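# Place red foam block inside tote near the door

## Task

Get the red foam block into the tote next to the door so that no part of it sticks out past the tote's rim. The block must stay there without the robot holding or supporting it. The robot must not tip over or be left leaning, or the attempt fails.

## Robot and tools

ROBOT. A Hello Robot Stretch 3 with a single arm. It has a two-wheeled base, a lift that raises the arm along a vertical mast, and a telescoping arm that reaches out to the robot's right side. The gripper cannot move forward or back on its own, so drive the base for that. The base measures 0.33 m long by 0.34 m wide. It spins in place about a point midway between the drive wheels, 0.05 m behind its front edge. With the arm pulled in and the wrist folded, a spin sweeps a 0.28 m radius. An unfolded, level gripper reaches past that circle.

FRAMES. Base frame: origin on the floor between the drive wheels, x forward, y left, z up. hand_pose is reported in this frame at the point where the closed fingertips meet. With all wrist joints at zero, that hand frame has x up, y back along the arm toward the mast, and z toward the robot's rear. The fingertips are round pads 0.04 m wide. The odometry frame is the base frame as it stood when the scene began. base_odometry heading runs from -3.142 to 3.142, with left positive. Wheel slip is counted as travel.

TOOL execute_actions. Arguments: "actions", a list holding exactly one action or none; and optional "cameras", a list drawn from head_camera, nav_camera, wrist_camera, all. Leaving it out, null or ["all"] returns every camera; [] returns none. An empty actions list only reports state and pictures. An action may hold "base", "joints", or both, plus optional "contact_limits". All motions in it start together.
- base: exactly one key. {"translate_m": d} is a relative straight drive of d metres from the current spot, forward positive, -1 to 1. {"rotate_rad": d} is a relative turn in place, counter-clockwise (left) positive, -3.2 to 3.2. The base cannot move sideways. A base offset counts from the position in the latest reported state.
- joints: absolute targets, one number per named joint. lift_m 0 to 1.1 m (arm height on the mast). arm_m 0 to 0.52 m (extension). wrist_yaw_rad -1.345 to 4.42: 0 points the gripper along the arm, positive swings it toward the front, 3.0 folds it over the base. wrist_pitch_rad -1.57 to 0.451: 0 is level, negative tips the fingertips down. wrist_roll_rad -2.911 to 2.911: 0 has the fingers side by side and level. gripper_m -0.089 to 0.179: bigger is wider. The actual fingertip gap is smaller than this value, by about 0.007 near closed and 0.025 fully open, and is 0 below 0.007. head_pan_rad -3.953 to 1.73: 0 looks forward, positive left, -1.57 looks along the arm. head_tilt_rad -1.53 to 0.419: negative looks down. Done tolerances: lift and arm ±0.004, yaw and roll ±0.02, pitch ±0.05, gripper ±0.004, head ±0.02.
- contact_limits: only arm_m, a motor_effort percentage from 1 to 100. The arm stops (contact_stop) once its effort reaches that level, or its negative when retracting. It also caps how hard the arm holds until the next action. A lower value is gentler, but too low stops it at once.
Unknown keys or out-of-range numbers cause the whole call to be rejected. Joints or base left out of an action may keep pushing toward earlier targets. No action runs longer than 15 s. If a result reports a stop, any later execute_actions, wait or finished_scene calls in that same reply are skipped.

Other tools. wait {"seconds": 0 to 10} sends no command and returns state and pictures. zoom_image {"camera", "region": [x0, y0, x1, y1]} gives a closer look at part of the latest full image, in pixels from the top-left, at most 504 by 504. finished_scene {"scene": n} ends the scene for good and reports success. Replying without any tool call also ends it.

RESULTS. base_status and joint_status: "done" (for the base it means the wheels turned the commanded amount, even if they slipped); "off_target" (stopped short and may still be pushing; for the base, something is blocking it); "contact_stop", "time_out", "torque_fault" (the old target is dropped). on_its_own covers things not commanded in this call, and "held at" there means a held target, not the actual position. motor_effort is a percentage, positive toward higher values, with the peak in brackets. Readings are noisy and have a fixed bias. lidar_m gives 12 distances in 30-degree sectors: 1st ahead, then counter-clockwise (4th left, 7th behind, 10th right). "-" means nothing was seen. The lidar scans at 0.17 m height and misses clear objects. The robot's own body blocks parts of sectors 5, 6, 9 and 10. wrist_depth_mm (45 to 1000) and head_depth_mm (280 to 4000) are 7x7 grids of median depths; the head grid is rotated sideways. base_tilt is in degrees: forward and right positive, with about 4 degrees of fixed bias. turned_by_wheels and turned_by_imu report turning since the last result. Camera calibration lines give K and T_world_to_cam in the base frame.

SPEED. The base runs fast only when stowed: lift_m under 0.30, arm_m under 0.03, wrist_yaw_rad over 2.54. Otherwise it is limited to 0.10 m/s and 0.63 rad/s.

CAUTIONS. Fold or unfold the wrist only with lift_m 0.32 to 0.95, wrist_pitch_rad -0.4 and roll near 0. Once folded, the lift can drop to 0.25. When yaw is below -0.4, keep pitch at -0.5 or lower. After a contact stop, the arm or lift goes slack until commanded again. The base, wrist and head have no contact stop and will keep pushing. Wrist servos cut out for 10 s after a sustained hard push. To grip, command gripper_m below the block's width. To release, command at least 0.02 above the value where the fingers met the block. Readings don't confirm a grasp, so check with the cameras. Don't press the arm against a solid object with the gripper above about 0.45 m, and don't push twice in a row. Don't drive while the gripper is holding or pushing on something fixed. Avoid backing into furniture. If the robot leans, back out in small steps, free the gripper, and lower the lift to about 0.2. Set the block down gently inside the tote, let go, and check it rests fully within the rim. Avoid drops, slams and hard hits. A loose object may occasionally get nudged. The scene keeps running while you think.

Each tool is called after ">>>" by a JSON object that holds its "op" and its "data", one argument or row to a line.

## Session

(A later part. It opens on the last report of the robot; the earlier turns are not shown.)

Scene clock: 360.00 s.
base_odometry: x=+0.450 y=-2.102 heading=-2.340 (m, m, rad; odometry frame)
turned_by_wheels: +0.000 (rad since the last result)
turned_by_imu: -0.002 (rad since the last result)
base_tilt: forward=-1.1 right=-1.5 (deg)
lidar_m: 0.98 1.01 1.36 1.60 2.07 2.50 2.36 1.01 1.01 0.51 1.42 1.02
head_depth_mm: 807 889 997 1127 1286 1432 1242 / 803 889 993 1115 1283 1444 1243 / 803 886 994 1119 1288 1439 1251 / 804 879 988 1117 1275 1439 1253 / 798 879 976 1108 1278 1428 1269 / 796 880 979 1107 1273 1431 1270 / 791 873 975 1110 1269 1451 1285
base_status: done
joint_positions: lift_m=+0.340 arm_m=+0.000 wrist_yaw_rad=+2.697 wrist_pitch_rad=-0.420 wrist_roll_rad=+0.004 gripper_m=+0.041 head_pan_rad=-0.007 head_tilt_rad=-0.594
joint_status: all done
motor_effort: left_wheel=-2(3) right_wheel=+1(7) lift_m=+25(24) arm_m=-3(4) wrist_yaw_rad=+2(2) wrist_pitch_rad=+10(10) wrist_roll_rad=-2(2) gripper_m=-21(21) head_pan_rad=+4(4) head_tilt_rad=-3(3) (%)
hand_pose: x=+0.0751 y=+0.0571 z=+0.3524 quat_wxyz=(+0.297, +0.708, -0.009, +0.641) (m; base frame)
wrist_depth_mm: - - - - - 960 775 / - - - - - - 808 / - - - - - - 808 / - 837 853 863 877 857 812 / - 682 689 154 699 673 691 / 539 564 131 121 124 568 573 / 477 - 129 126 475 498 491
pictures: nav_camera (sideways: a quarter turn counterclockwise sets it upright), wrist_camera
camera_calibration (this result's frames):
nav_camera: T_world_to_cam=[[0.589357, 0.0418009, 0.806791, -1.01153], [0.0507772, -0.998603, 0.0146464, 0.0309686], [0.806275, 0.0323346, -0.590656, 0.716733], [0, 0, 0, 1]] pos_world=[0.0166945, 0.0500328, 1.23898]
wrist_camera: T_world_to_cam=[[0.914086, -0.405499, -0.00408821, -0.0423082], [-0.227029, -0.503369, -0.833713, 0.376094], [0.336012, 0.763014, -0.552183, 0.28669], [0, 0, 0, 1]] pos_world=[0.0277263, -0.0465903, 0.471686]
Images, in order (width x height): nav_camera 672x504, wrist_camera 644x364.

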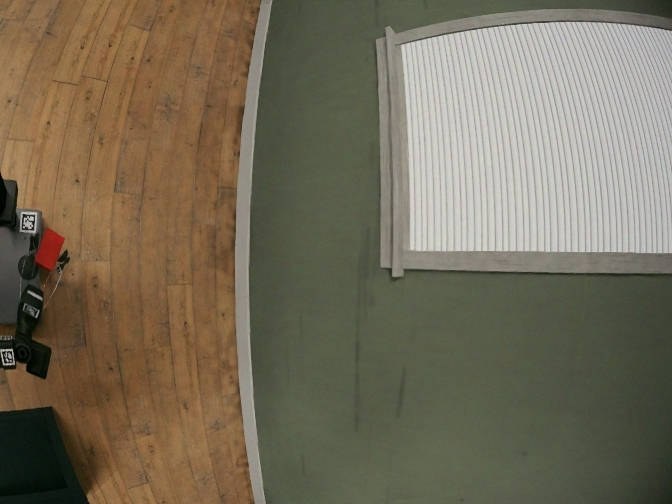

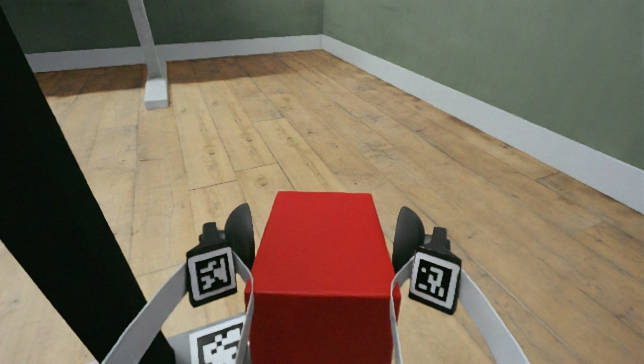

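>>> {"op": "execute_actions", "data": {
  "actions": [
    {"joints": {"lift_m": 0.285}}
  ],
  "cameras": []
}}

>>> {"op": "execute_actions", "data": {
  "actions": [
    {"base": {"translate_m": 0.48}}
  ],
  "cameras": []
}}

>>> {"op": "execute_actions", "data": {
  "actions": [
    {"base": {"rotate_rad": -1.56}}
  ],
  "cameras": ["head_camera", "nav_camera"]
}}

Scene clock: 370.70 s.
base_odometry: x=+0.450 y=-2.102 heading=-2.340 (m, m, rad; odometry frame)
turned_by_wheels: +0.000 (rad since the last result)
turned_by_imu: +0.000 (rad since the last result)
base_tilt: forward=-1.2 right=-1.6 (deg)
lidar_m: 0.98 1.01 1.36 1.60 2.09 2.51 2.36 1.01 1.01 0.51 1.43 1.02
head_depth_mm: 808 886 992 1122 1281 1435 1242 / 805 891 989 1121 1287 1438 1245 / 804 890 985 1115 1278 1440 1253 / 797 881 988 1109 1280 1432 1259 / 795 880 975 1107 1277 1426 1267 / 796 880 977 1110 1275 1441 1271 / 793 873 973 1111 1277 1456 1283
base_status: not commanded
joint_positions: lift_m=+0.285 arm_m=+0.000 wrist_yaw_rad=+2.697 wrist_pitch_rad=-0.420 wrist_roll_rad=+0.004 gripper_m=+0.041 head_pan_rad=-0.007 head_tilt_rad=-0.594
joint_status: all done
motor_effort: left_wheel=-2(3) right_wheel=+2(2) lift_m=+25(25) arm_m=-3(3) wrist_yaw_rad=+1(1) wrist_pitch_rad=+10(10) wrist_roll_rad=-2(2) gripper_m=-20(21) head_pan_rad=+4(4) head_tilt_rad=-2(2) (%)
hand_pose: x=+0.0750 y=+0.0571 z=+0.2973 quat_wxyz=(+0.297, +0.708, -0.009, +0.641) (m; base frame)
wrist_depth_mm: - - - - - 972 790 / - - - - - - 790 / 984 959 989 971 993 922 820 / - 724 729 744 752 767 748 / - 593 614 154 611 626 610 / 474 510 120 120 125 510 506 / 438 - 126 126 422 428 431
pictures: none
No camera images: the call's "cameras" was empty. Leave "cameras" out to get every camera's image.

Scene clock: 374.03 s.
base_odometry: x=+0.116 y=-2.447 heading=-2.340 (m, m, rad; odometry frame)
turned_by_wheels: +0.000 (rad since the last result)
turned_by_imu: -0.001 (rad since the last result)
base_tilt: forward=-1.1 right=-1.5 (deg)
lidar_m: 0.50 0.51 0.69 1.77 1.91 2.01 2.35 1.40 0.69 2.06 0.72 0.52
head_depth_mm: 385 425 474 533 614 721 876 / 385 423 472 533 613 721 869 / 383 423 472 532 611 718 866 / 383 422 470 529 599 712 867 / 373 405 451 511 598 712 864 / 372 411 463 522 598 709 858 / 377 415 462 520 596 707 854
base_status: done
joint_positions: lift_m=+0.285 arm_m=+0.000 wrist_yaw_rad=+2.698 wrist_pitch_rad=-0.421 wrist_roll_rad=+0.004 gripper_m=+0.041 head_pan_rad=-0.007 head_tilt_rad=-0.594
joint_status: not commanded
motor_effort: left_wheel=-2(7) right_wheel=+1(8) lift_m=+25(25) arm_m=-3(3) wrist_yaw_rad=+1(1) wrist_pitch_rad=+10(10) wrist_roll_rad=-2(2) gripper_m=-21(20) head_pan_rad=+4(4) head_tilt_rad=-3(3) (%)
hand_pose: x=+0.0749 y=+0.0571 z=+0.2973 quat_wxyz=(+0.296, +0.708, -0.008, +0.641) (m; base frame)
wrist_depth_mm: - - - - 664 486 374 / - - - - 690 502 395 / 988 970 953 962 729 526 398 / - 732 727 752 730 545 414 / - 606 620 154 611 547 428 / 475 511 120 121 124 509 435 / 434 - 127 126 418 435 427
pictures: none
No camera images: the call's "cameras" was empty. Leave "cameras" out to get every camera's image.

Scene clock: 376.17 s.
base_odometry: x=+0.116 y=-2.447 heading=+2.383 (m, m, rad; odometry frame)
turned_by_wheels: -1.560 (rad since the last result)
turned_by_imu: -1.570 (rad since the last result)
base_tilt: forward=-1.0 right=-1.7 (deg)
lidar_m: 2.00 0.72 0.52 0.50 0.51 0.69 1.81 1.71 2.01 2.34 1.39 0.69
head_depth_mm: 2347 2566 2888 2352 1827 1430 1240 / 2317 2584 2892 2388 1827 1482 1240 / 2327 2598 2857 2419 1842 1497 1251 / 2340 2551 2891 2331 1877 1511 1260 / 2310 2571 2893 2505 1875 1506 1259 / 2262 2179 2090 2010 1838 1530 1272 / 1501 1406 1461 1421 1377 1337 1220
base_status: done
joint_positions: lift_m=+0.285 arm_m=+0.000 wrist_yaw_rad=+2.698 wrist_pitch_rad=-0.421 wrist_roll_rad=+0.004 gripper_m=+0.041 head_pan_rad=-0.007 head_tilt_rad=-0.594
joint_status: not commanded
motor_effort: left_wheel=+3(13) right_wheel=-4(9) lift_m=+25(25) arm_m=-3(3) wrist_yaw_rad=+0(1) wrist_pitch_rad=+10(10) wrist_roll_rad=-2(2) gripper_m=-21(21) head_pan_rad=+5(4) head_tilt_rad=-3(3) (%)
hand_pose: x=+0.0749 y=+0.0571 z=+0.2973 quat_wxyz=(+0.296, +0.708, -0.008, +0.641) (m; base frame)
wrist_depth_mm: 407 435 487 543 612 723 848 / 437 477 533 588 690 791 950 / 479 508 572 661 771 912 - / - 547 613 666 734 767 778 / - 585 617 153 602 609 603 / 474 508 120 121 124 506 509 / 437 - 126 126 419 431 428
pictures: head_camera (sideways: a quarter turn clockwise sets it upright), nav_camera (sideways: a quarter turn counterclockwise sets it upright)
camera_calibration (this result's frames):
head_camera: T_world_to_cam=[[-0.55378, 0.0475573, -0.831304, 1.10765], [-0.0175106, 0.997482, 0.0687289, -0.0868692], [0.832479, 0.0526173, -0.551553, 0.670926], [0, 0, 0, 1]] pos_world=[0.0533404, -0.00132857, 1.29681]
nav_camera: T_world_to_cam=[[0.589376, 0.0419014, 0.806771, -1.0115], [0.0509483, -0.998594, 0.0146445, 0.03097], [0.806251, 0.0324725, -0.590682, 0.716767], [0, 0, 0, 1]] pos_world=[0.0166839, 0.0500346, 1.23898]
Images, in order (width x height): head_camera 896x504, nav_camera 672x504.

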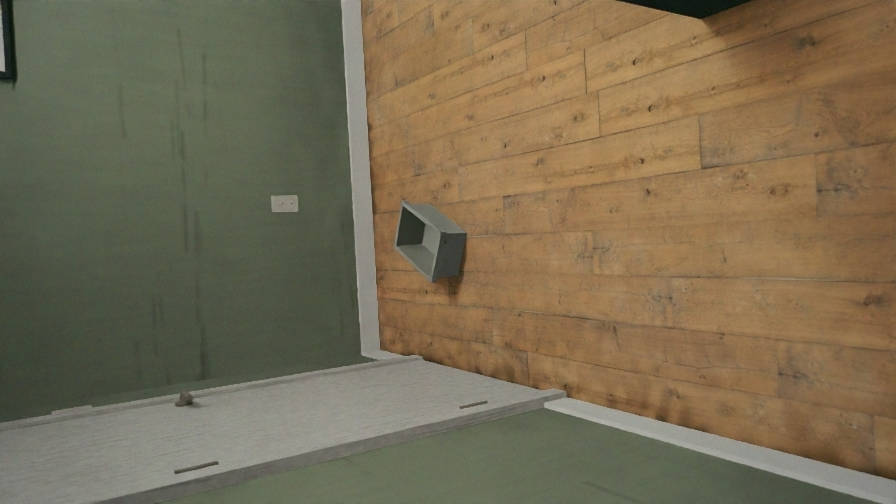

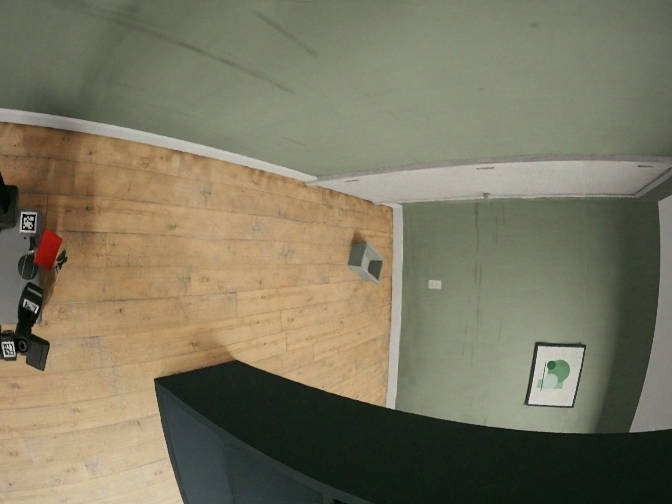

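The tote is straight ahead, about 2 m away. Driving closer.

>>> {"op": "execute_actions", "data": {
  "actions": [
    {"base": {"translate_m": 1.0}}
  ],
  "cameras": []
}}

>>> {"op": "execute_actions", "data": {
  "actions": [
    {"base": {"translate_m": 0.45}}
  ],
  "cameras": []
}}

>>> {"op": "execute_actions", "data": {
  "actions": [
    {"base": {"rotate_rad": 1.56}, "joints": {"head_pan_rad": -1.57, "head_tilt_rad": -1.1}}
  ],
  "cameras": ["head_camera", "nav_camera"]
}}

Scene clock: 394.57 s.
base_odometry: x=-0.610 y=-1.760 heading=+2.383 (m, m, rad; odometry frame)
turned_by_wheels: +0.000 (rad since the last result)
turned_by_imu: -0.003 (rad since the last result)
base_tilt: forward=-1.0 right=-1.6 (deg)
lidar_m: 1.69 0.71 0.54 0.52 0.53 0.72 1.87 0.65 0.47 0.45 2.46 1.76
head_depth_mm: 1440 1594 1756 1991 1821 1467 1241 / 1439 1584 1758 1988 1833 1473 1246 / 1432 1580 1755 1985 1832 1486 1256 / 1424 1572 1753 1979 1881 1455 1256 / 1426 1565 1747 1986 1885 1520 1264 / 1425 1564 1769 1917 1830 1526 1275 / 1418 1524 1544 1431 1386 1356 1232
base_status: done
joint_positions: lift_m=+0.285 arm_m=+0.000 wrist_yaw_rad=+2.698 wrist_pitch_rad=-0.421 wrist_roll_rad=+0.004 gripper_m=+0.041 head_pan_rad=-0.007 head_tilt_rad=-0.594
joint_status: not commanded
motor_effort: left_wheel=+4(12) right_wheel=-4(8) lift_m=+25(25) arm_m=-3(3) wrist_yaw_rad=+1(1) wrist_pitch_rad=+10(10) wrist_roll_rad=-2(2) gripper_m=-21(21) head_pan_rad=+4(4) head_tilt_rad=-3(3) (%)
hand_pose: x=+0.0749 y=+0.0571 z=+0.2973 quat_wxyz=(+0.296, +0.708, -0.008, +0.641) (m; base frame)
wrist_depth_mm: 426 459 511 562 642 727 854 / 451 497 547 614 691 822 985 / 491 528 604 686 776 904 - / - 578 648 696 756 761 754 / - 594 617 154 612 604 615 / 477 510 120 121 125 508 500 / 434 - 126 126 417 436 437
pictures: none
No camera images: the call's "cameras" was empty. Leave "cameras" out to get every camera's image.

Scene clock: 397.87 s.
base_odometry: x=-0.937 y=-1.450 heading=+2.384 (m, m, rad; odometry frame)
turned_by_wheels: +0.000 (rad since the last result)
turned_by_imu: -0.001 (rad since the last result)
base_tilt: forward=-1.0 right=-1.6 (deg)
lidar_m: 1.24 0.74 0.53 0.50 0.55 0.73 1.90 0.67 0.70 1.81 1.80 1.29
head_depth_mm: 1030 1138 1279 1444 1652 1478 1243 / 1028 1136 1271 1433 1645 1471 1244 / 1031 1140 1268 1426 1634 1495 1223 / 1028 1133 1261 1427 1643 1511 1237 / 1022 1126 1258 1420 1641 1520 1264 / 1023 1132 1257 1417 1633 1531 1274 / 1023 1129 1253 1390 1478 1368 1254
base_status: done
joint_positions: lift_m=+0.285 arm_m=+0.000 wrist_yaw_rad=+2.698 wrist_pitch_rad=-0.421 wrist_roll_rad=+0.004 gripper_m=+0.041 head_pan_rad=-0.007 head_tilt_rad=-0.594
joint_status: not commanded
motor_effort: left_wheel=+3(11) right_wheel=-3(4) lift_m=+25(25) arm_m=-3(3) wrist_yaw_rad=+1(1) wrist_pitch_rad=+10(10) wrist_roll_rad=-2(2) gripper_m=-20(20) head_pan_rad=+5(4) head_tilt_rad=-2(3) (%)
hand_pose: x=+0.0749 y=+0.0571 z=+0.2973 quat_wxyz=(+0.296, +0.708, -0.008, +0.641) (m; base frame)
wrist_depth_mm: 433 459 501 566 633 718 907 / 457 492 535 608 707 832 992 / 505 541 581 682 798 892 972 / - 581 647 713 750 755 763 / - 588 626 154 602 608 515 / 472 510 120 121 124 502 439 / 433 - 126 126 422 441 430
pictures: none
No camera images: the call's "cameras" was empty. Leave "cameras" out to get every camera's image.

Scene clock: 400.07 s.
base_odometry: x=-0.937 y=-1.450 heading=-2.340 (m, m, rad; odometry frame)
turned_by_wheels: +1.560 (rad since the last result)
turned_by_imu: +1.570 (rad since the last result)
base_tilt: forward=-1.0 right=-1.5 (deg)
lidar_m: 0.50 0.54 0.73 1.86 0.67 0.69 1.78 1.81 1.29 1.24 0.74 0.53
head_depth_mm: 1220 1477 1627 1444 1304 1184 1116 / 1213 1469 1622 1452 1308 1224 - / 1212 1464 1651 1460 1324 - - / 1200 1460 1650 1445 1315 1211 1104 / 1199 1461 1647 1495 1338 1222 1112 / 1191 1451 1664 1490 1351 1221 1121 / 1187 1398 1485 1383 1320 1217 1126
base_status: done
joint_positions: lift_m=+0.285 arm_m=+0.000 wrist_yaw_rad=+2.698 wrist_pitch_rad=-0.421 wrist_roll_rad=+0.004 gripper_m=+0.041 head_pan_rad=-1.563 head_tilt_rad=-1.087
joint_status: all done
motor_effort: left_wheel=-3(9) right_wheel=+3(13) lift_m=+25(25) arm_m=-3(4) wrist_yaw_rad=+1(1) wrist_pitch_rad=+10(10) wrist_roll_rad=-2(2) gripper_m=-21(20) head_pan_rad=-4(49) head_tilt_rad=-6(34) (%)
hand_pose: x=+0.0749 y=+0.0571 z=+0.2973 quat_wxyz=(+0.296, +0.708, -0.008, +0.641) (m; base frame)
wrist_depth_mm: - - - - 721 514 395 / - - - - 753 536 406 / - 949 955 975 787 556 423 / - 747 737 722 714 574 438 / - 592 610 155 597 561 459 / 477 511 120 121 124 509 458 / 437 - 126 126 423 428 425
pictures: head_camera (sideways: a quarter turn clockwise sets it upright), nav_camera (sideways: a quarter turn counterclockwise sets it upright)
camera_calibration (this result's frames):
head_camera: T_world_to_cam=[[0.0367283, 0.881857, -0.470085, 0.633353], [0.997392, -0.00309997, 0.0721119, -0.0974185], [0.0621352, -0.471507, -0.87967, 1.10233], [0, 0, 0, 1]] pos_world=[0.00540902, -0.0390719, 1.27444]
nav_camera: T_world_to_cam=[[0.0531248, -0.900345, 0.431922, -0.519814], [-0.997726, -0.0658241, -0.0144942, 0.0753024], [0.0414807, -0.43017, -0.901794, 1.12598], [0, 0, 0, 1]] pos_world=[0.0560399, 0.0213063, 1.24101]
Images, in order (width x height): head_camera 896x504, nav_camera 672x504.

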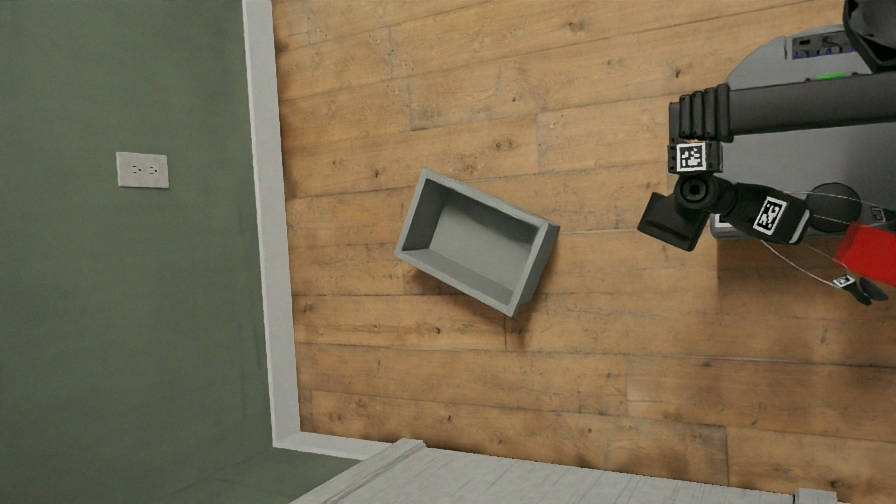

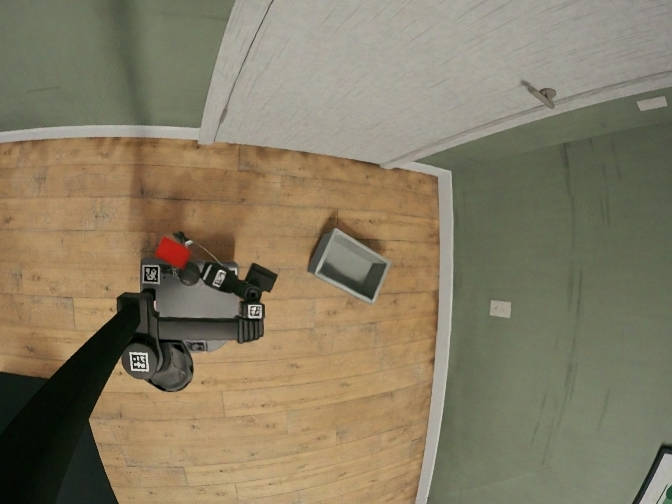

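The tote is about 0.29 × 0.20 m, centred near x=0.06, y=-0.61. I'll raise the lift a bit, unfold the wrist and line up over it.

>>> {"op": "execute_actions", "data": {
  "actions": [
    {"joints": {"lift_m": 0.4}}
  ],
  "cameras": []
}}

>>> {"op": "execute_actions", "data": {
  "actions": [
    {"base": {"translate_m": 0.12}, "joints": {"wrist_yaw_rad": -0.25}}
  ],
  "cameras": []
}}

>>> {"op": "execute_actions", "data": {
  "actions": [
    {"joints": {"wrist_pitch_rad": -0.7, "arm_m": 0.25}}
  ],
  "cameras": ["head_camera", "wrist_camera"]
}}

Scene clock: 432.20 s.
base_odometry: x=-0.937 y=-1.450 heading=-2.340 (m, m, rad; odometry frame)
turned_by_wheels: +0.000 (rad since the last result)
turned_by_imu: +0.000 (rad since the last result)
base_tilt: forward=-1.1 right=-1.6 (deg)
lidar_m: 0.50 0.54 0.73 1.87 0.67 0.69 1.78 1.82 1.29 1.24 0.74 0.53
head_depth_mm: 1213 1476 1622 1440 1299 1197 1097 / 1215 1475 1621 1451 1317 - - / 1208 1458 1651 1438 1321 - - / 1209 1450 1632 1447 1318 1201 1111 / 1201 1454 1640 1483 1332 1218 1119 / 1194 1437 1657 1501 1350 1220 1122 / 1180 1396 1490 1391 1314 1217 1121
base_status: not commanded
joint_positions: lift_m=+0.400 arm_m=+0.000 wrist_yaw_rad=+2.698 wrist_pitch_rad=-0.421 wrist_roll_rad=+0.004 gripper_m=+0.041 head_pan_rad=-1.563 head_tilt_rad=-1.087
joint_status: all done
motor_effort: left_wheel=-3(4) right_wheel=+3(3) lift_m=+37(40) arm_m=-3(3) wrist_yaw_rad=+0(1) wrist_pitch_rad=+10(10) wrist_roll_rad=-2(2) gripper_m=-21(20) head_pan_rad=-5(5) head_tilt_rad=-6(7) (%)
hand_pose: x=+0.0749 y=+0.0571 z=+0.4118 quat_wxyz=(+0.296, +0.708, -0.008, +0.641) (m; base frame)
wrist_depth_mm: - - - - 696 513 402 / - - - - 732 538 421 / - - - - 782 560 425 / - 909 936 949 814 586 441 / - 763 782 154 729 598 455 / 611 658 131 121 125 597 483 / 541 - 526 126 539 557 469
pictures: none
No camera images: the call's "cameras" was empty. Leave "cameras" out to get every camera's image.

Scene clock: 434.67 s.
base_odometry: x=-1.020 y=-1.537 heading=-2.340 (m, m, rad; odometry frame)
turned_by_wheels: +0.000 (rad since the last result)
turned_by_imu: -0.001 (rad since the last result)
base_tilt: forward=-1.2 right=-1.6 (deg)
lidar_m: 0.38 0.42 0.56 1.43 0.82 0.75 1.79 1.81 1.29 1.24 0.57 0.41
head_depth_mm: 1217 1471 1618 1442 1299 1196 1100 / 1211 1470 1634 1444 1315 - - / 1198 1465 1644 1433 921 - - / 1196 1453 1631 1476 1329 1224 1111 / 1193 1457 1661 1498 1340 1218 1114 / 1195 1444 1604 1441 1326 1202 1122 / 1140 1177 1086 1047 1015 987 972
base_status: done
joint_positions: lift_m=+0.400 arm_m=+0.000 wrist_yaw_rad=-0.247 wrist_pitch_rad=-0.421 wrist_roll_rad=+0.003 gripper_m=+0.041 head_pan_rad=-1.563 head_tilt_rad=-1.087
joint_status: all done
motor_effort: left_wheel=-4(5) right_wheel=+3(6) lift_m=+37(37) arm_m=-4(3) wrist_yaw_rad=-2(3) wrist_pitch_rad=+11(10) wrist_roll_rad=-2(2) gripper_m=-21(20) head_pan_rad=-4(4) head_tilt_rad=-6(6) (%)
hand_pose: x=-0.0764 y=-0.3625 z=+0.4118 quat_wxyz=(+0.667, +0.061, -0.705, -0.232) (m; base frame)
wrist_depth_mm: 774 829 858 918 - - - / 766 901 955 - - - - / 761 964 - - - - - / 700 910 942 942 960 988 971 / 668 748 663 153 772 779 767 / 607 632 131 121 124 640 654 / 537 550 481 126 541 556 547
pictures: none
No camera images: the call's "cameras" was empty. Leave "cameras" out to get every camera's image.

Scene clock: 437.73 s.
base_odometry: x=-1.020 y=-1.537 heading=-2.340 (m, m, rad; odometry frame)
turned_by_wheels: +0.000 (rad since the last result)
turned_by_imu: +0.000 (rad since the last result)
base_tilt: forward=-1.1 right=-1.5 (deg)
lidar_m: 0.38 0.42 0.56 1.43 0.82 0.75 1.79 1.81 1.29 1.23 0.57 0.41
head_depth_mm: 1216 1488 1625 1440 1304 1192 1101 / 1217 1470 1639 1458 1312 - - / 1207 1458 1641 1413 1293 1219 - / 1199 1453 1626 1478 1330 1218 1109 / 1200 1438 1646 1494 1340 1211 1117 / 1190 1437 1597 1445 1331 1210 1123 / 1135 1182 1090 1052 1019 983 972
base_status: not commanded
joint_positions: lift_m=+0.400 arm_m=+0.250 wrist_yaw_rad=-0.248 wrist_pitch_rad=-0.714 wrist_roll_rad=+0.003 gripper_m=+0.041 head_pan_rad=-1.563 head_tilt_rad=-1.087
joint_status: all done
motor_effort: left_wheel=-4(4) right_wheel=+3(4) lift_m=+37(37) arm_m=+3(2) wrist_yaw_rad=-1(2) wrist_pitch_rad=+7(9) wrist_roll_rad=-2(2) gripper_m=-21(20) head_pan_rad=-3(3) head_tilt_rad=-6(7) (%)
hand_pose: x=-0.0653 y=-0.5669 z=+0.3524 quat_wxyz=(+0.626, +0.163, -0.689, -0.328) (m; base frame)
wrist_depth_mm: 627 680 720 760 806 864 952 / 686 737 791 807 865 873 867 / 679 756 725 757 751 755 755 / 634 655 647 650 636 647 648 / 559 571 569 152 529 572 575 / 509 510 131 121 124 511 513 / 454 460 359 127 451 471 466
pictures: head_camera (sideways: a quarter turn clockwise sets it upright), wrist_camera
camera_calibration (this result's frames):
head_camera: T_world_to_cam=[[0.0370077, 0.881845, -0.470085, 0.633351], [0.997391, -0.00341599, 0.0721119, -0.0974185], [0.0619857, -0.471527, -0.87967, 1.10233], [0, 0, 0, 1]] pos_world=[0.00539664, -0.0390717, 1.27444]
wrist_camera: T_world_to_cam=[[-0.975019, 0.22185, -0.0109615, 0.0677017], [0.177685, 0.749403, -0.637827, 0.697729], [-0.133287, -0.623841, -0.770102, 0.0698551], [0, 0, 0, 1]] pos_world=[-0.048655, -0.494321, 0.499568]
Images, in order (width x height): head_camera 896x504, wrist_camera 644x364.

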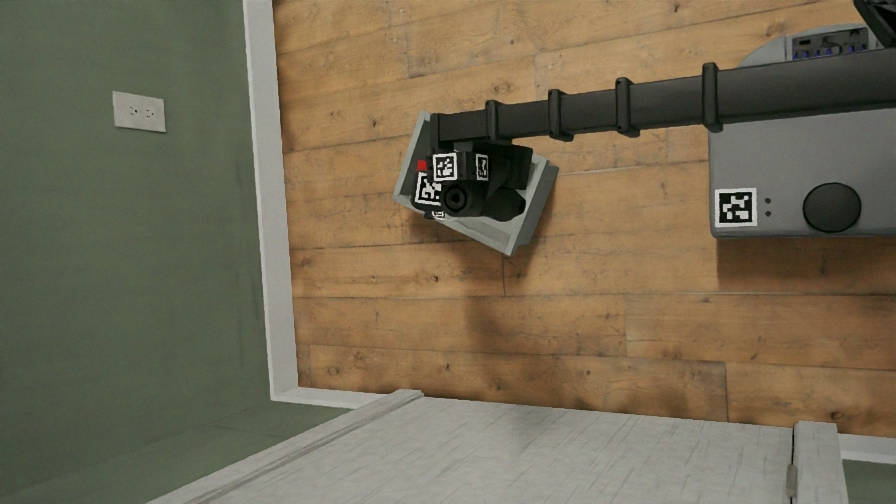

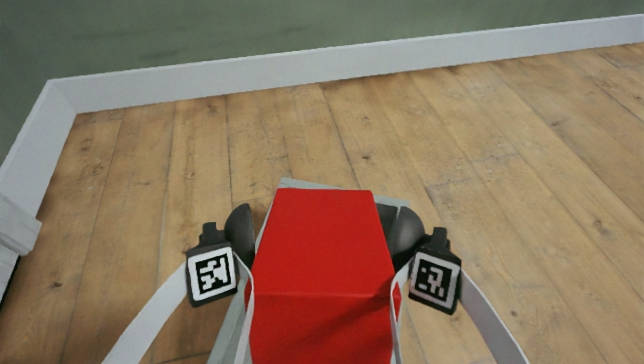

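>>> {"op": "execute_actions", "data": {
  "actions": [
    {"joints": {"arm_m": 0.295, "lift_m": 0.25}}
  ],
  "cameras": ["head_camera", "wrist_camera"]
}}

Scene clock: 447.67 s.
base_odometry: x=-1.020 y=-1.537 heading=-2.340 (m, m, rad; odometry frame)
turned_by_wheels: +0.000 (rad since the last result)
turned_by_imu: +0.000 (rad since the last result)
base_tilt: forward=-1.0 right=-1.5 (deg)
lidar_m: 0.38 0.42 0.56 1.43 0.82 0.76 1.79 1.81 1.29 0.61 0.57 0.41
head_depth_mm: 1209 1479 1622 1440 1305 1194 1113 / 1213 1471 1632 1458 1304 1210 - / 1204 1466 1646 1445 1304 1220 - / 1198 1450 1636 1474 1324 1222 1102 / 1194 1442 1643 1489 1339 1215 1116 / 1195 1434 1607 1454 1325 1209 1117 / 1139 1182 1080 1046 1014 986 973
base_status: not commanded
joint_positions: lift_m=+0.250 arm_m=+0.295 wrist_yaw_rad=-0.248 wrist_pitch_rad=-0.715 wrist_roll_rad=+0.003 gripper_m=+0.041 head_pan_rad=-1.563 head_tilt_rad=-1.087
joint_status: all done
motor_effort: left_wheel=-4(4) right_wheel=+3(3) lift_m=+25(34) arm_m=+3(2) wrist_yaw_rad=-1(2) wrist_pitch_rad=+8(8) wrist_roll_rad=-2(2) gripper_m=-21(21) head_pan_rad=-3(4) head_tilt_rad=-6(6) (%)
hand_pose: x=-0.0653 y=-0.6118 z=+0.2027 quat_wxyz=(+0.626, +0.163, -0.689, -0.328) (m; base frame)
wrist_depth_mm: 586 613 664 674 733 755 771 / 606 607 624 616 605 612 623 / 525 513 514 358 529 526 530 / 452 448 440 356 344 450 459 / 398 400 317 153 276 402 399 / 356 356 131 121 124 358 357 / 320 316 226 127 223 320 327
pictures: head_camera (sideways: a quarter turn clockwise sets it upright), wrist_camera
camera_calibration (this result's frames):
head_camera: T_world_to_cam=[[0.0370076, 0.881845, -0.470085, 0.633351], [0.997391, -0.00341587, 0.0721119, -0.0974185], [0.0619858, -0.471527, -0.87967, 1.10233], [0, 0, 0, 1]] pos_world=[0.00539664, -0.0390717, 1.27444]
wrist_camera: T_world_to_cam=[[-0.975017, 0.221857, -0.0109765, 0.0760559], [0.177781, 0.749779, -0.637359, 0.636077], [-0.133173, -0.623387, -0.770489, -0.0730087], [0, 0, 0, 1]] pos_world=[-0.0486492, -0.539303, 0.349991]
Images, in order (width x height): head_camera 896x504, wrist_camera 644x364.

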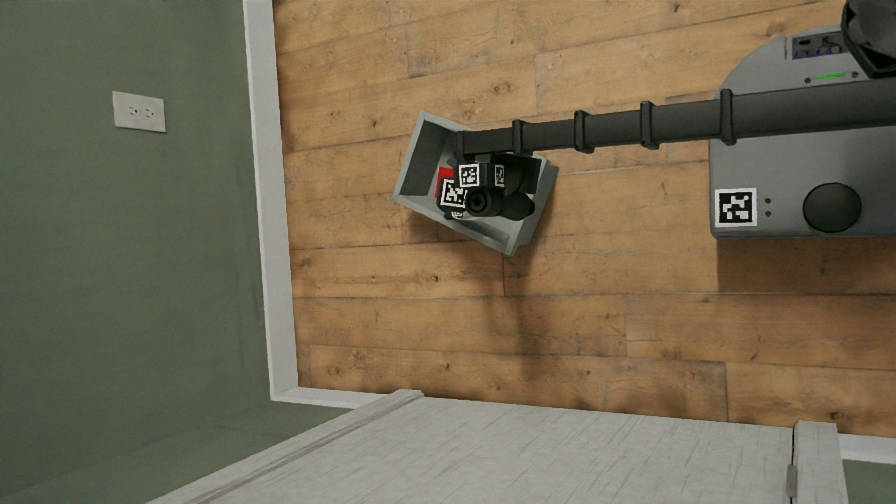

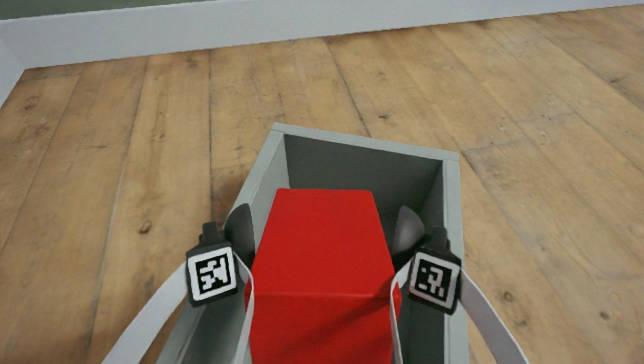

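The block is over the tote and centred across its width. I'll push it a little deeper and lower it close to the tote floor.

>>> {"op": "execute_actions", "data": {
  "actions": [
    {"base": {"translate_m": -0.015}, "joints": {"arm_m": 0.325, "lift_m": 0.12}}
  ],
  "cameras": ["head_camera", "wrist_camera"]
}}

Scene clock: 478.00 s.
base_odometry: x=-1.010 y=-1.526 heading=-2.340 (m, m, rad; odometry frame)
turned_by_wheels: +0.000 (rad since the last result)
turned_by_imu: +0.000 (rad since the last result)
base_tilt: forward=-1.1 right=-1.4 (deg)
lidar_m: 0.39 0.44 0.58 1.48 0.80 0.74 1.78 1.81 1.29 1.24 0.59 0.42
head_depth_mm: 1215 1469 1613 1454 1305 1189 1106 / 1213 1484 1629 1445 1314 1221 - / 1201 1457 1653 1451 1303 1220 - / 1195 1455 1634 1475 1330 1224 1107 / 1198 1445 1645 1487 1342 1215 1112 / 1187 1443 1623 1459 1328 1222 1120 / 1159 1228 1122 1096 1056 1027 1010
base_status: done
joint_positions: lift_m=+0.120 arm_m=+0.325 wrist_yaw_rad=-0.248 wrist_pitch_rad=-0.715 wrist_roll_rad=+0.003 gripper_m=+0.041 head_pan_rad=-1.563 head_tilt_rad=-1.087
joint_status: all done
motor_effort: left_wheel=-3(7) right_wheel=+3(5) lift_m=+25(27) arm_m=+3(3) wrist_yaw_rad=-1(2) wrist_pitch_rad=+8(8) wrist_roll_rad=-2(2) gripper_m=-20(20) head_pan_rad=-4(3) head_tilt_rad=-6(6) (%)
hand_pose: x=-0.0653 y=-0.6418 z=+0.0727 quat_wxyz=(+0.626, +0.163, -0.689, -0.328) (m; base frame)
wrist_depth_mm: 464 475 447 220 473 470 478 / 383 384 204 235 217 198 392 / 325 161 216 277 252 174 330 / 284 138 231 282 274 163 281 / 118 143 200 153 243 152 240 / 113 143 131 121 124 135 108 / 118 157 196 126 197 126 96
pictures: head_camera (sideways: a quarter turn clockwise sets it upright), wrist_camera
camera_calibration (this result's frames):
head_camera: T_world_to_cam=[[0.0370374, 0.881844, -0.470085, 0.633351], [0.997391, -0.00344964, 0.0721119, -0.0974185], [0.0619698, -0.471529, -0.87967, 1.10233], [0, 0, 0, 1]] pos_world=[0.00539532, -0.0390717, 1.27444]
wrist_camera: T_world_to_cam=[[-0.975017, 0.221859, -0.0109796, 0.0812863], [0.1778, 0.749853, -0.637266, 0.575719], [-0.13315, -0.623298, -0.770566, -0.19182], [0, 0, 0, 1]] pos_world=[-0.0486481, -0.569299, 0.219969]
Images, in order (width x height): head_camera 896x504, wrist_camera 644x364.

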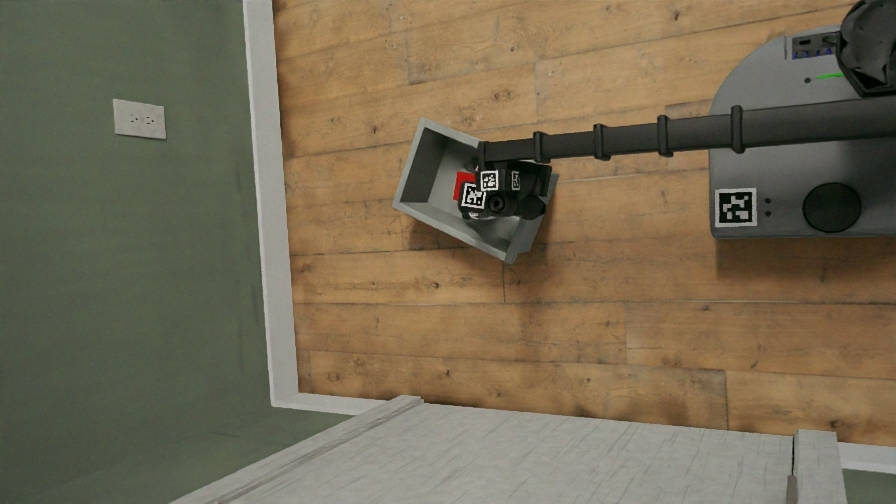

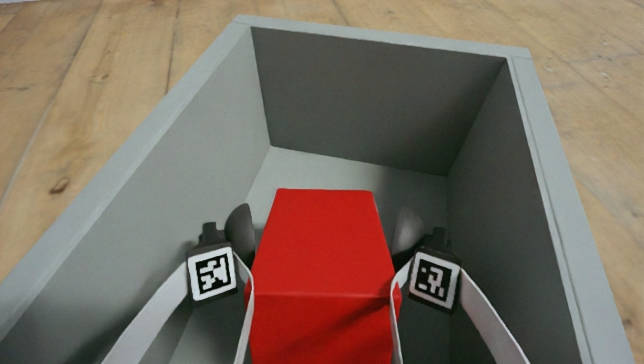

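The block is inside the tote, about 2.5 cm above its floor. I'll lower a touch more, then release.

>>> {"op": "execute_actions", "data": {
  "actions": [
    {"joints": {"lift_m": 0.103}}
  ],
  "cameras": []
}}

>>> {"op": "execute_actions", "data": {
  "actions": [
    {"joints": {"gripper_m": 0.105}}
  ],
  "cameras": ["wrist_camera"]
}}

Scene clock: 486.73 s.
base_odometry: x=-1.010 y=-1.526 heading=-2.340 (m, m, rad; odometry frame)
turned_by_wheels: +0.000 (rad since the last result)
turned_by_imu: +0.000 (rad since the last result)
base_tilt: forward=-1.1 right=-1.7 (deg)
lidar_m: 0.39 0.44 0.59 1.48 0.80 0.74 1.79 1.81 1.29 1.23 0.59 0.42
head_depth_mm: 1213 1480 1609 1443 1306 1187 1110 / 1201 1467 1633 1448 1304 1214 - / 1210 1460 1651 1448 1301 1223 - / 1197 1456 1640 1478 1325 1216 1108 / 1188 1441 1660 1489 1337 1221 1115 / 1195 1440 1623 1455 1330 1224 1118 / 1161 1230 1123 1094 1057 1029 1011
base_status: not commanded
joint_positions: lift_m=+0.103 arm_m=+0.325 wrist_yaw_rad=-0.248 wrist_pitch_rad=-0.715 wrist_roll_rad=+0.003 gripper_m=+0.041 head_pan_rad=-1.563 head_tilt_rad=-1.087
joint_status: all done
motor_effort: left_wheel=-3(4) right_wheel=+3(3) lift_m=+25(25) arm_m=+3(3) wrist_yaw_rad=-1(2) wrist_pitch_rad=+8(8) wrist_roll_rad=-2(2) gripper_m=-21(21) head_pan_rad=-3(2) head_tilt_rad=-6(6) (%)
hand_pose: x=-0.0653 y=-0.6418 z=+0.0557 quat_wxyz=(+0.626, +0.163, -0.689, -0.328) (m; base frame)
wrist_depth_mm: 432 432 204 206 196 190 444 / 354 329 201 236 218 188 363 / 299 133 214 277 252 174 290 / 111 137 232 259 260 161 116 / 110 144 199 152 231 151 99 / 113 143 131 121 124 134 91 / 117 158 180 127 182 125 86
pictures: none
No camera images: the call's "cameras" was empty. Leave "cameras" out to get every camera's image.

Scene clock: 487.87 s.
base_odometry: x=-1.010 y=-1.526 heading=-2.340 (m, m, rad; odometry frame)
turned_by_wheels: +0.000 (rad since the last result)
turned_by_imu: +0.000 (rad since the last result)
base_tilt: forward=-1.1 right=-1.5 (deg)
lidar_m: 0.39 0.43 0.58 1.49 0.80 0.74 1.79 1.81 1.29 1.24 0.59 0.42
head_depth_mm: 1213 1470 1624 1445 1300 1192 1106 / 1215 1461 1622 1445 1306 1213 - / 1211 1471 1648 1439 1301 1221 - / 1201 1458 1632 1469 1333 1224 1109 / 1186 1446 1648 1492 1344 1219 1108 / 1195 1437 1630 1453 1325 1222 1122 / 1156 1226 1122 1095 1058 1025 1009
base_status: not commanded
joint_positions: lift_m=+0.103 arm_m=+0.325 wrist_yaw_rad=-0.248 wrist_pitch_rad=-0.715 wrist_roll_rad=+0.003 gripper_m=+0.105 head_pan_rad=-1.563 head_tilt_rad=-1.087
joint_status: all done
motor_effort: left_wheel=-3(3) right_wheel=+3(3) lift_m=+25(25) arm_m=+3(2) wrist_yaw_rad=-2(2) wrist_pitch_rad=+8(8) wrist_roll_rad=-2(2) gripper_m=+0(96) head_pan_rad=-3(3) head_tilt_rad=-6(6) (%)
hand_pose: x=-0.0653 y=-0.6418 z=+0.0557 quat_wxyz=(+0.626, +0.163, -0.689, -0.328) (m; base frame)
wrist_depth_mm: 433 430 203 205 197 190 443 / 358 328 202 234 218 188 364 / 300 133 216 276 252 173 289 / 112 137 230 260 260 162 116 / 110 140 230 178 231 149 100 / 113 134 200 159 200 127 91 / 116 170 181 145 184 146 86
pictures: wrist_camera
camera_calibration (this result's frames):
wrist_camera: T_world_to_cam=[[-0.975017, 0.22186, -0.0109799, 0.0811008], [0.177804, 0.749862, -0.637254, 0.564893], [-0.133148, -0.623286, -0.770575, -0.204906], [0, 0, 0, 1]] pos_world=[-0.0486481, -0.569299, 0.202976]
Images, in order (width x height): wrist_camera 644x364.

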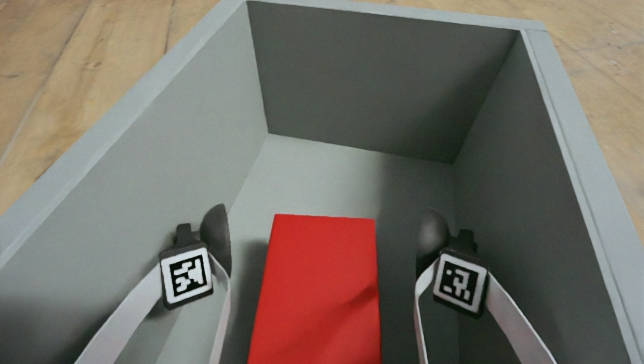

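The block is released and lying flat. I'll lift the gripper clear of the tote and check the result.

>>> {"op": "execute_actions", "data": {
  "actions": [
    {"joints": {"lift_m": 0.3}}
  ],
  "cameras": []
}}

>>> {"op": "execute_actions", "data": {
  "actions": [
    {"joints": {"arm_m": 0.05}}
  ],
  "cameras": ["head_camera", "wrist_camera"]
}}

Scene clock: 497.50 s.
base_odometry: x=-1.010 y=-1.526 heading=-2.340 (m, m, rad; odometry frame)
turned_by_wheels: +0.000 (rad since the last result)
turned_by_imu: +0.000 (rad since the last result)
base_tilt: forward=-1.1 right=-1.6 (deg)
lidar_m: 0.39 0.43 0.59 1.49 0.80 0.74 1.78 1.81 1.29 1.24 0.59 0.42
head_depth_mm: 1216 1474 1622 1440 1298 1191 1113 / 1207 1471 1638 1451 1312 1210 - / 1210 1456 1647 - 1313 1224 - / 1201 1446 1643 1477 1325 1215 1106 / 1191 1440 1649 1486 1337 1220 1112 / 1181 1443 1631 1452 1320 1228 1122 / 1158 1232 1121 1094 1061 1029 1008
base_status: not commanded
joint_positions: lift_m=+0.300 arm_m=+0.325 wrist_yaw_rad=-0.248 wrist_pitch_rad=-0.715 wrist_roll_rad=+0.003 gripper_m=+0.105 head_pan_rad=-1.563 head_tilt_rad=-1.087
joint_status: all done
motor_effort: left_wheel=-3(4) right_wheel=+3(3) lift_m=+37(39) arm_m=+3(3) wrist_yaw_rad=-2(1) wrist_pitch_rad=+8(8) wrist_roll_rad=-2(2) gripper_m=+0(0) head_pan_rad=-3(4) head_tilt_rad=-7(7) (%)
hand_pose: x=-0.0653 y=-0.6418 z=+0.2522 quat_wxyz=(+0.626, +0.163, -0.689, -0.328) (m; base frame)
wrist_depth_mm: 562 600 644 670 728 792 835 / 625 643 669 698 711 701 718 / 580 600 598 595 606 596 599 / 516 516 511 520 526 525 520 / 457 455 362 425 382 458 448 / 400 414 352 400 399 410 417 / 371 366 346 329 357 367 372
pictures: none
No camera images: the call's "cameras" was empty. Leave "cameras" out to get every camera's image.

Scene clock: 500.73 s.
base_odometry: x=-1.010 y=-1.526 heading=-2.340 (m, m, rad; odometry frame)
turned_by_wheels: +0.000 (rad since the last result)
turned_by_imu: +0.000 (rad since the last result)
base_tilt: forward=-1.1 right=-1.5 (deg)
lidar_m: 0.39 0.44 0.58 1.48 0.80 0.74 1.79 1.81 1.29 1.24 0.59 0.42
head_depth_mm: 1214 1474 1611 1445 1303 1183 1107 / 1216 1476 1630 1437 1312 1221 - / 1204 1466 1645 1430 1324 - - / 1201 1460 1646 1482 1330 1218 1107 / 1193 1438 1643 1482 1333 1216 1111 / 1191 1443 1617 1459 1325 1219 1126 / 1161 1230 1123 1094 1059 1023 1010
base_status: not commanded
joint_positions: lift_m=+0.300 arm_m=+0.050 wrist_yaw_rad=-0.248 wrist_pitch_rad=-0.715 wrist_roll_rad=+0.003 gripper_m=+0.105 head_pan_rad=-1.563 head_tilt_rad=-1.087
joint_status: all done
motor_effort: left_wheel=-3(4) right_wheel=+3(3) lift_m=+37(37) arm_m=-4(4) wrist_yaw_rad=-1(1) wrist_pitch_rad=+8(8) wrist_roll_rad=-2(2) gripper_m=-1(0) head_pan_rad=-4(3) head_tilt_rad=-5(6) (%)
hand_pose: x=-0.0653 y=-0.3674 z=+0.2522 quat_wxyz=(+0.626, +0.163, -0.688, -0.328) (m; base frame)
wrist_depth_mm: 750 802 838 858 846 853 883 / 681 706 649 550 708 690 726 / 590 588 515 595 602 600 606 / 520 517 446 488 524 524 520 / 458 460 424 430 460 461 455 / 403 413 402 407 412 414 415 / 368 372 368 372 368 375 370
pictures: head_camera (sideways: a quarter turn clockwise sets it upright), wrist_camera
camera_calibration (this result's frames):
head_camera: T_world_to_cam=[[0.0370375, 0.881844, -0.470085, 0.633351], [0.997391, -0.00344975, 0.0721119, -0.0974185], [0.0619698, -0.471529, -0.87967, 1.10233], [0, 0, 0, 1]] pos_world=[0.00539532, -0.0390717, 1.27444]
wrist_camera: T_world_to_cam=[[-0.975056, 0.221695, -0.0107849, 0.0222759], [0.177556, 0.749922, -0.637252, 0.484395], [-0.133188, -0.623272, -0.77058, 0.117536], [0, 0, 0, 1]] pos_world=[-0.0486326, -0.29494, 0.399493]
Images, in order (width x height): head_camera 896x504, wrist_camera 644x364.

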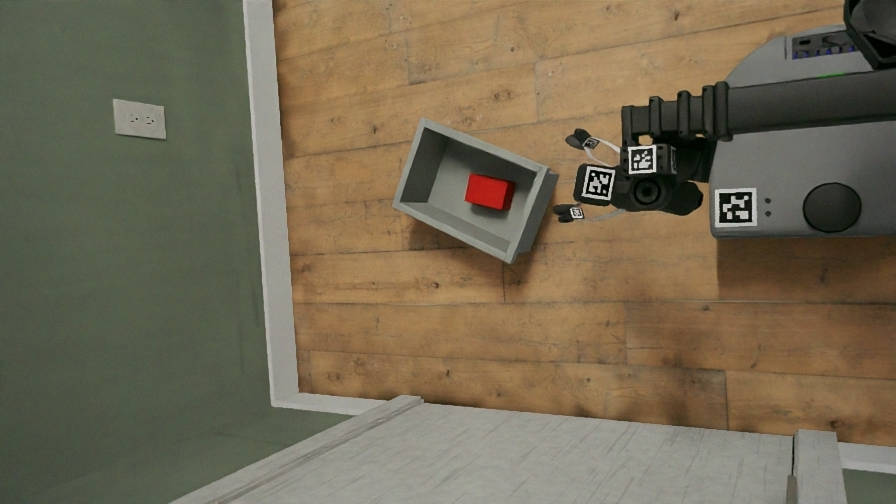

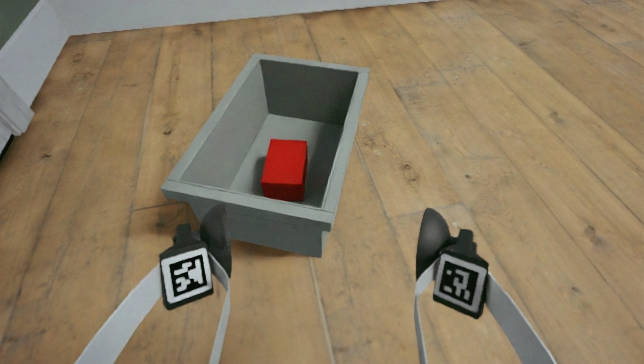

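The red block is sitting fully inside the tote and the robot is clear of it. Ending scene 1.

>>> {"op": "finished_scene", "data": {
  "scene": 1
}}

The scene is finished: the task was done.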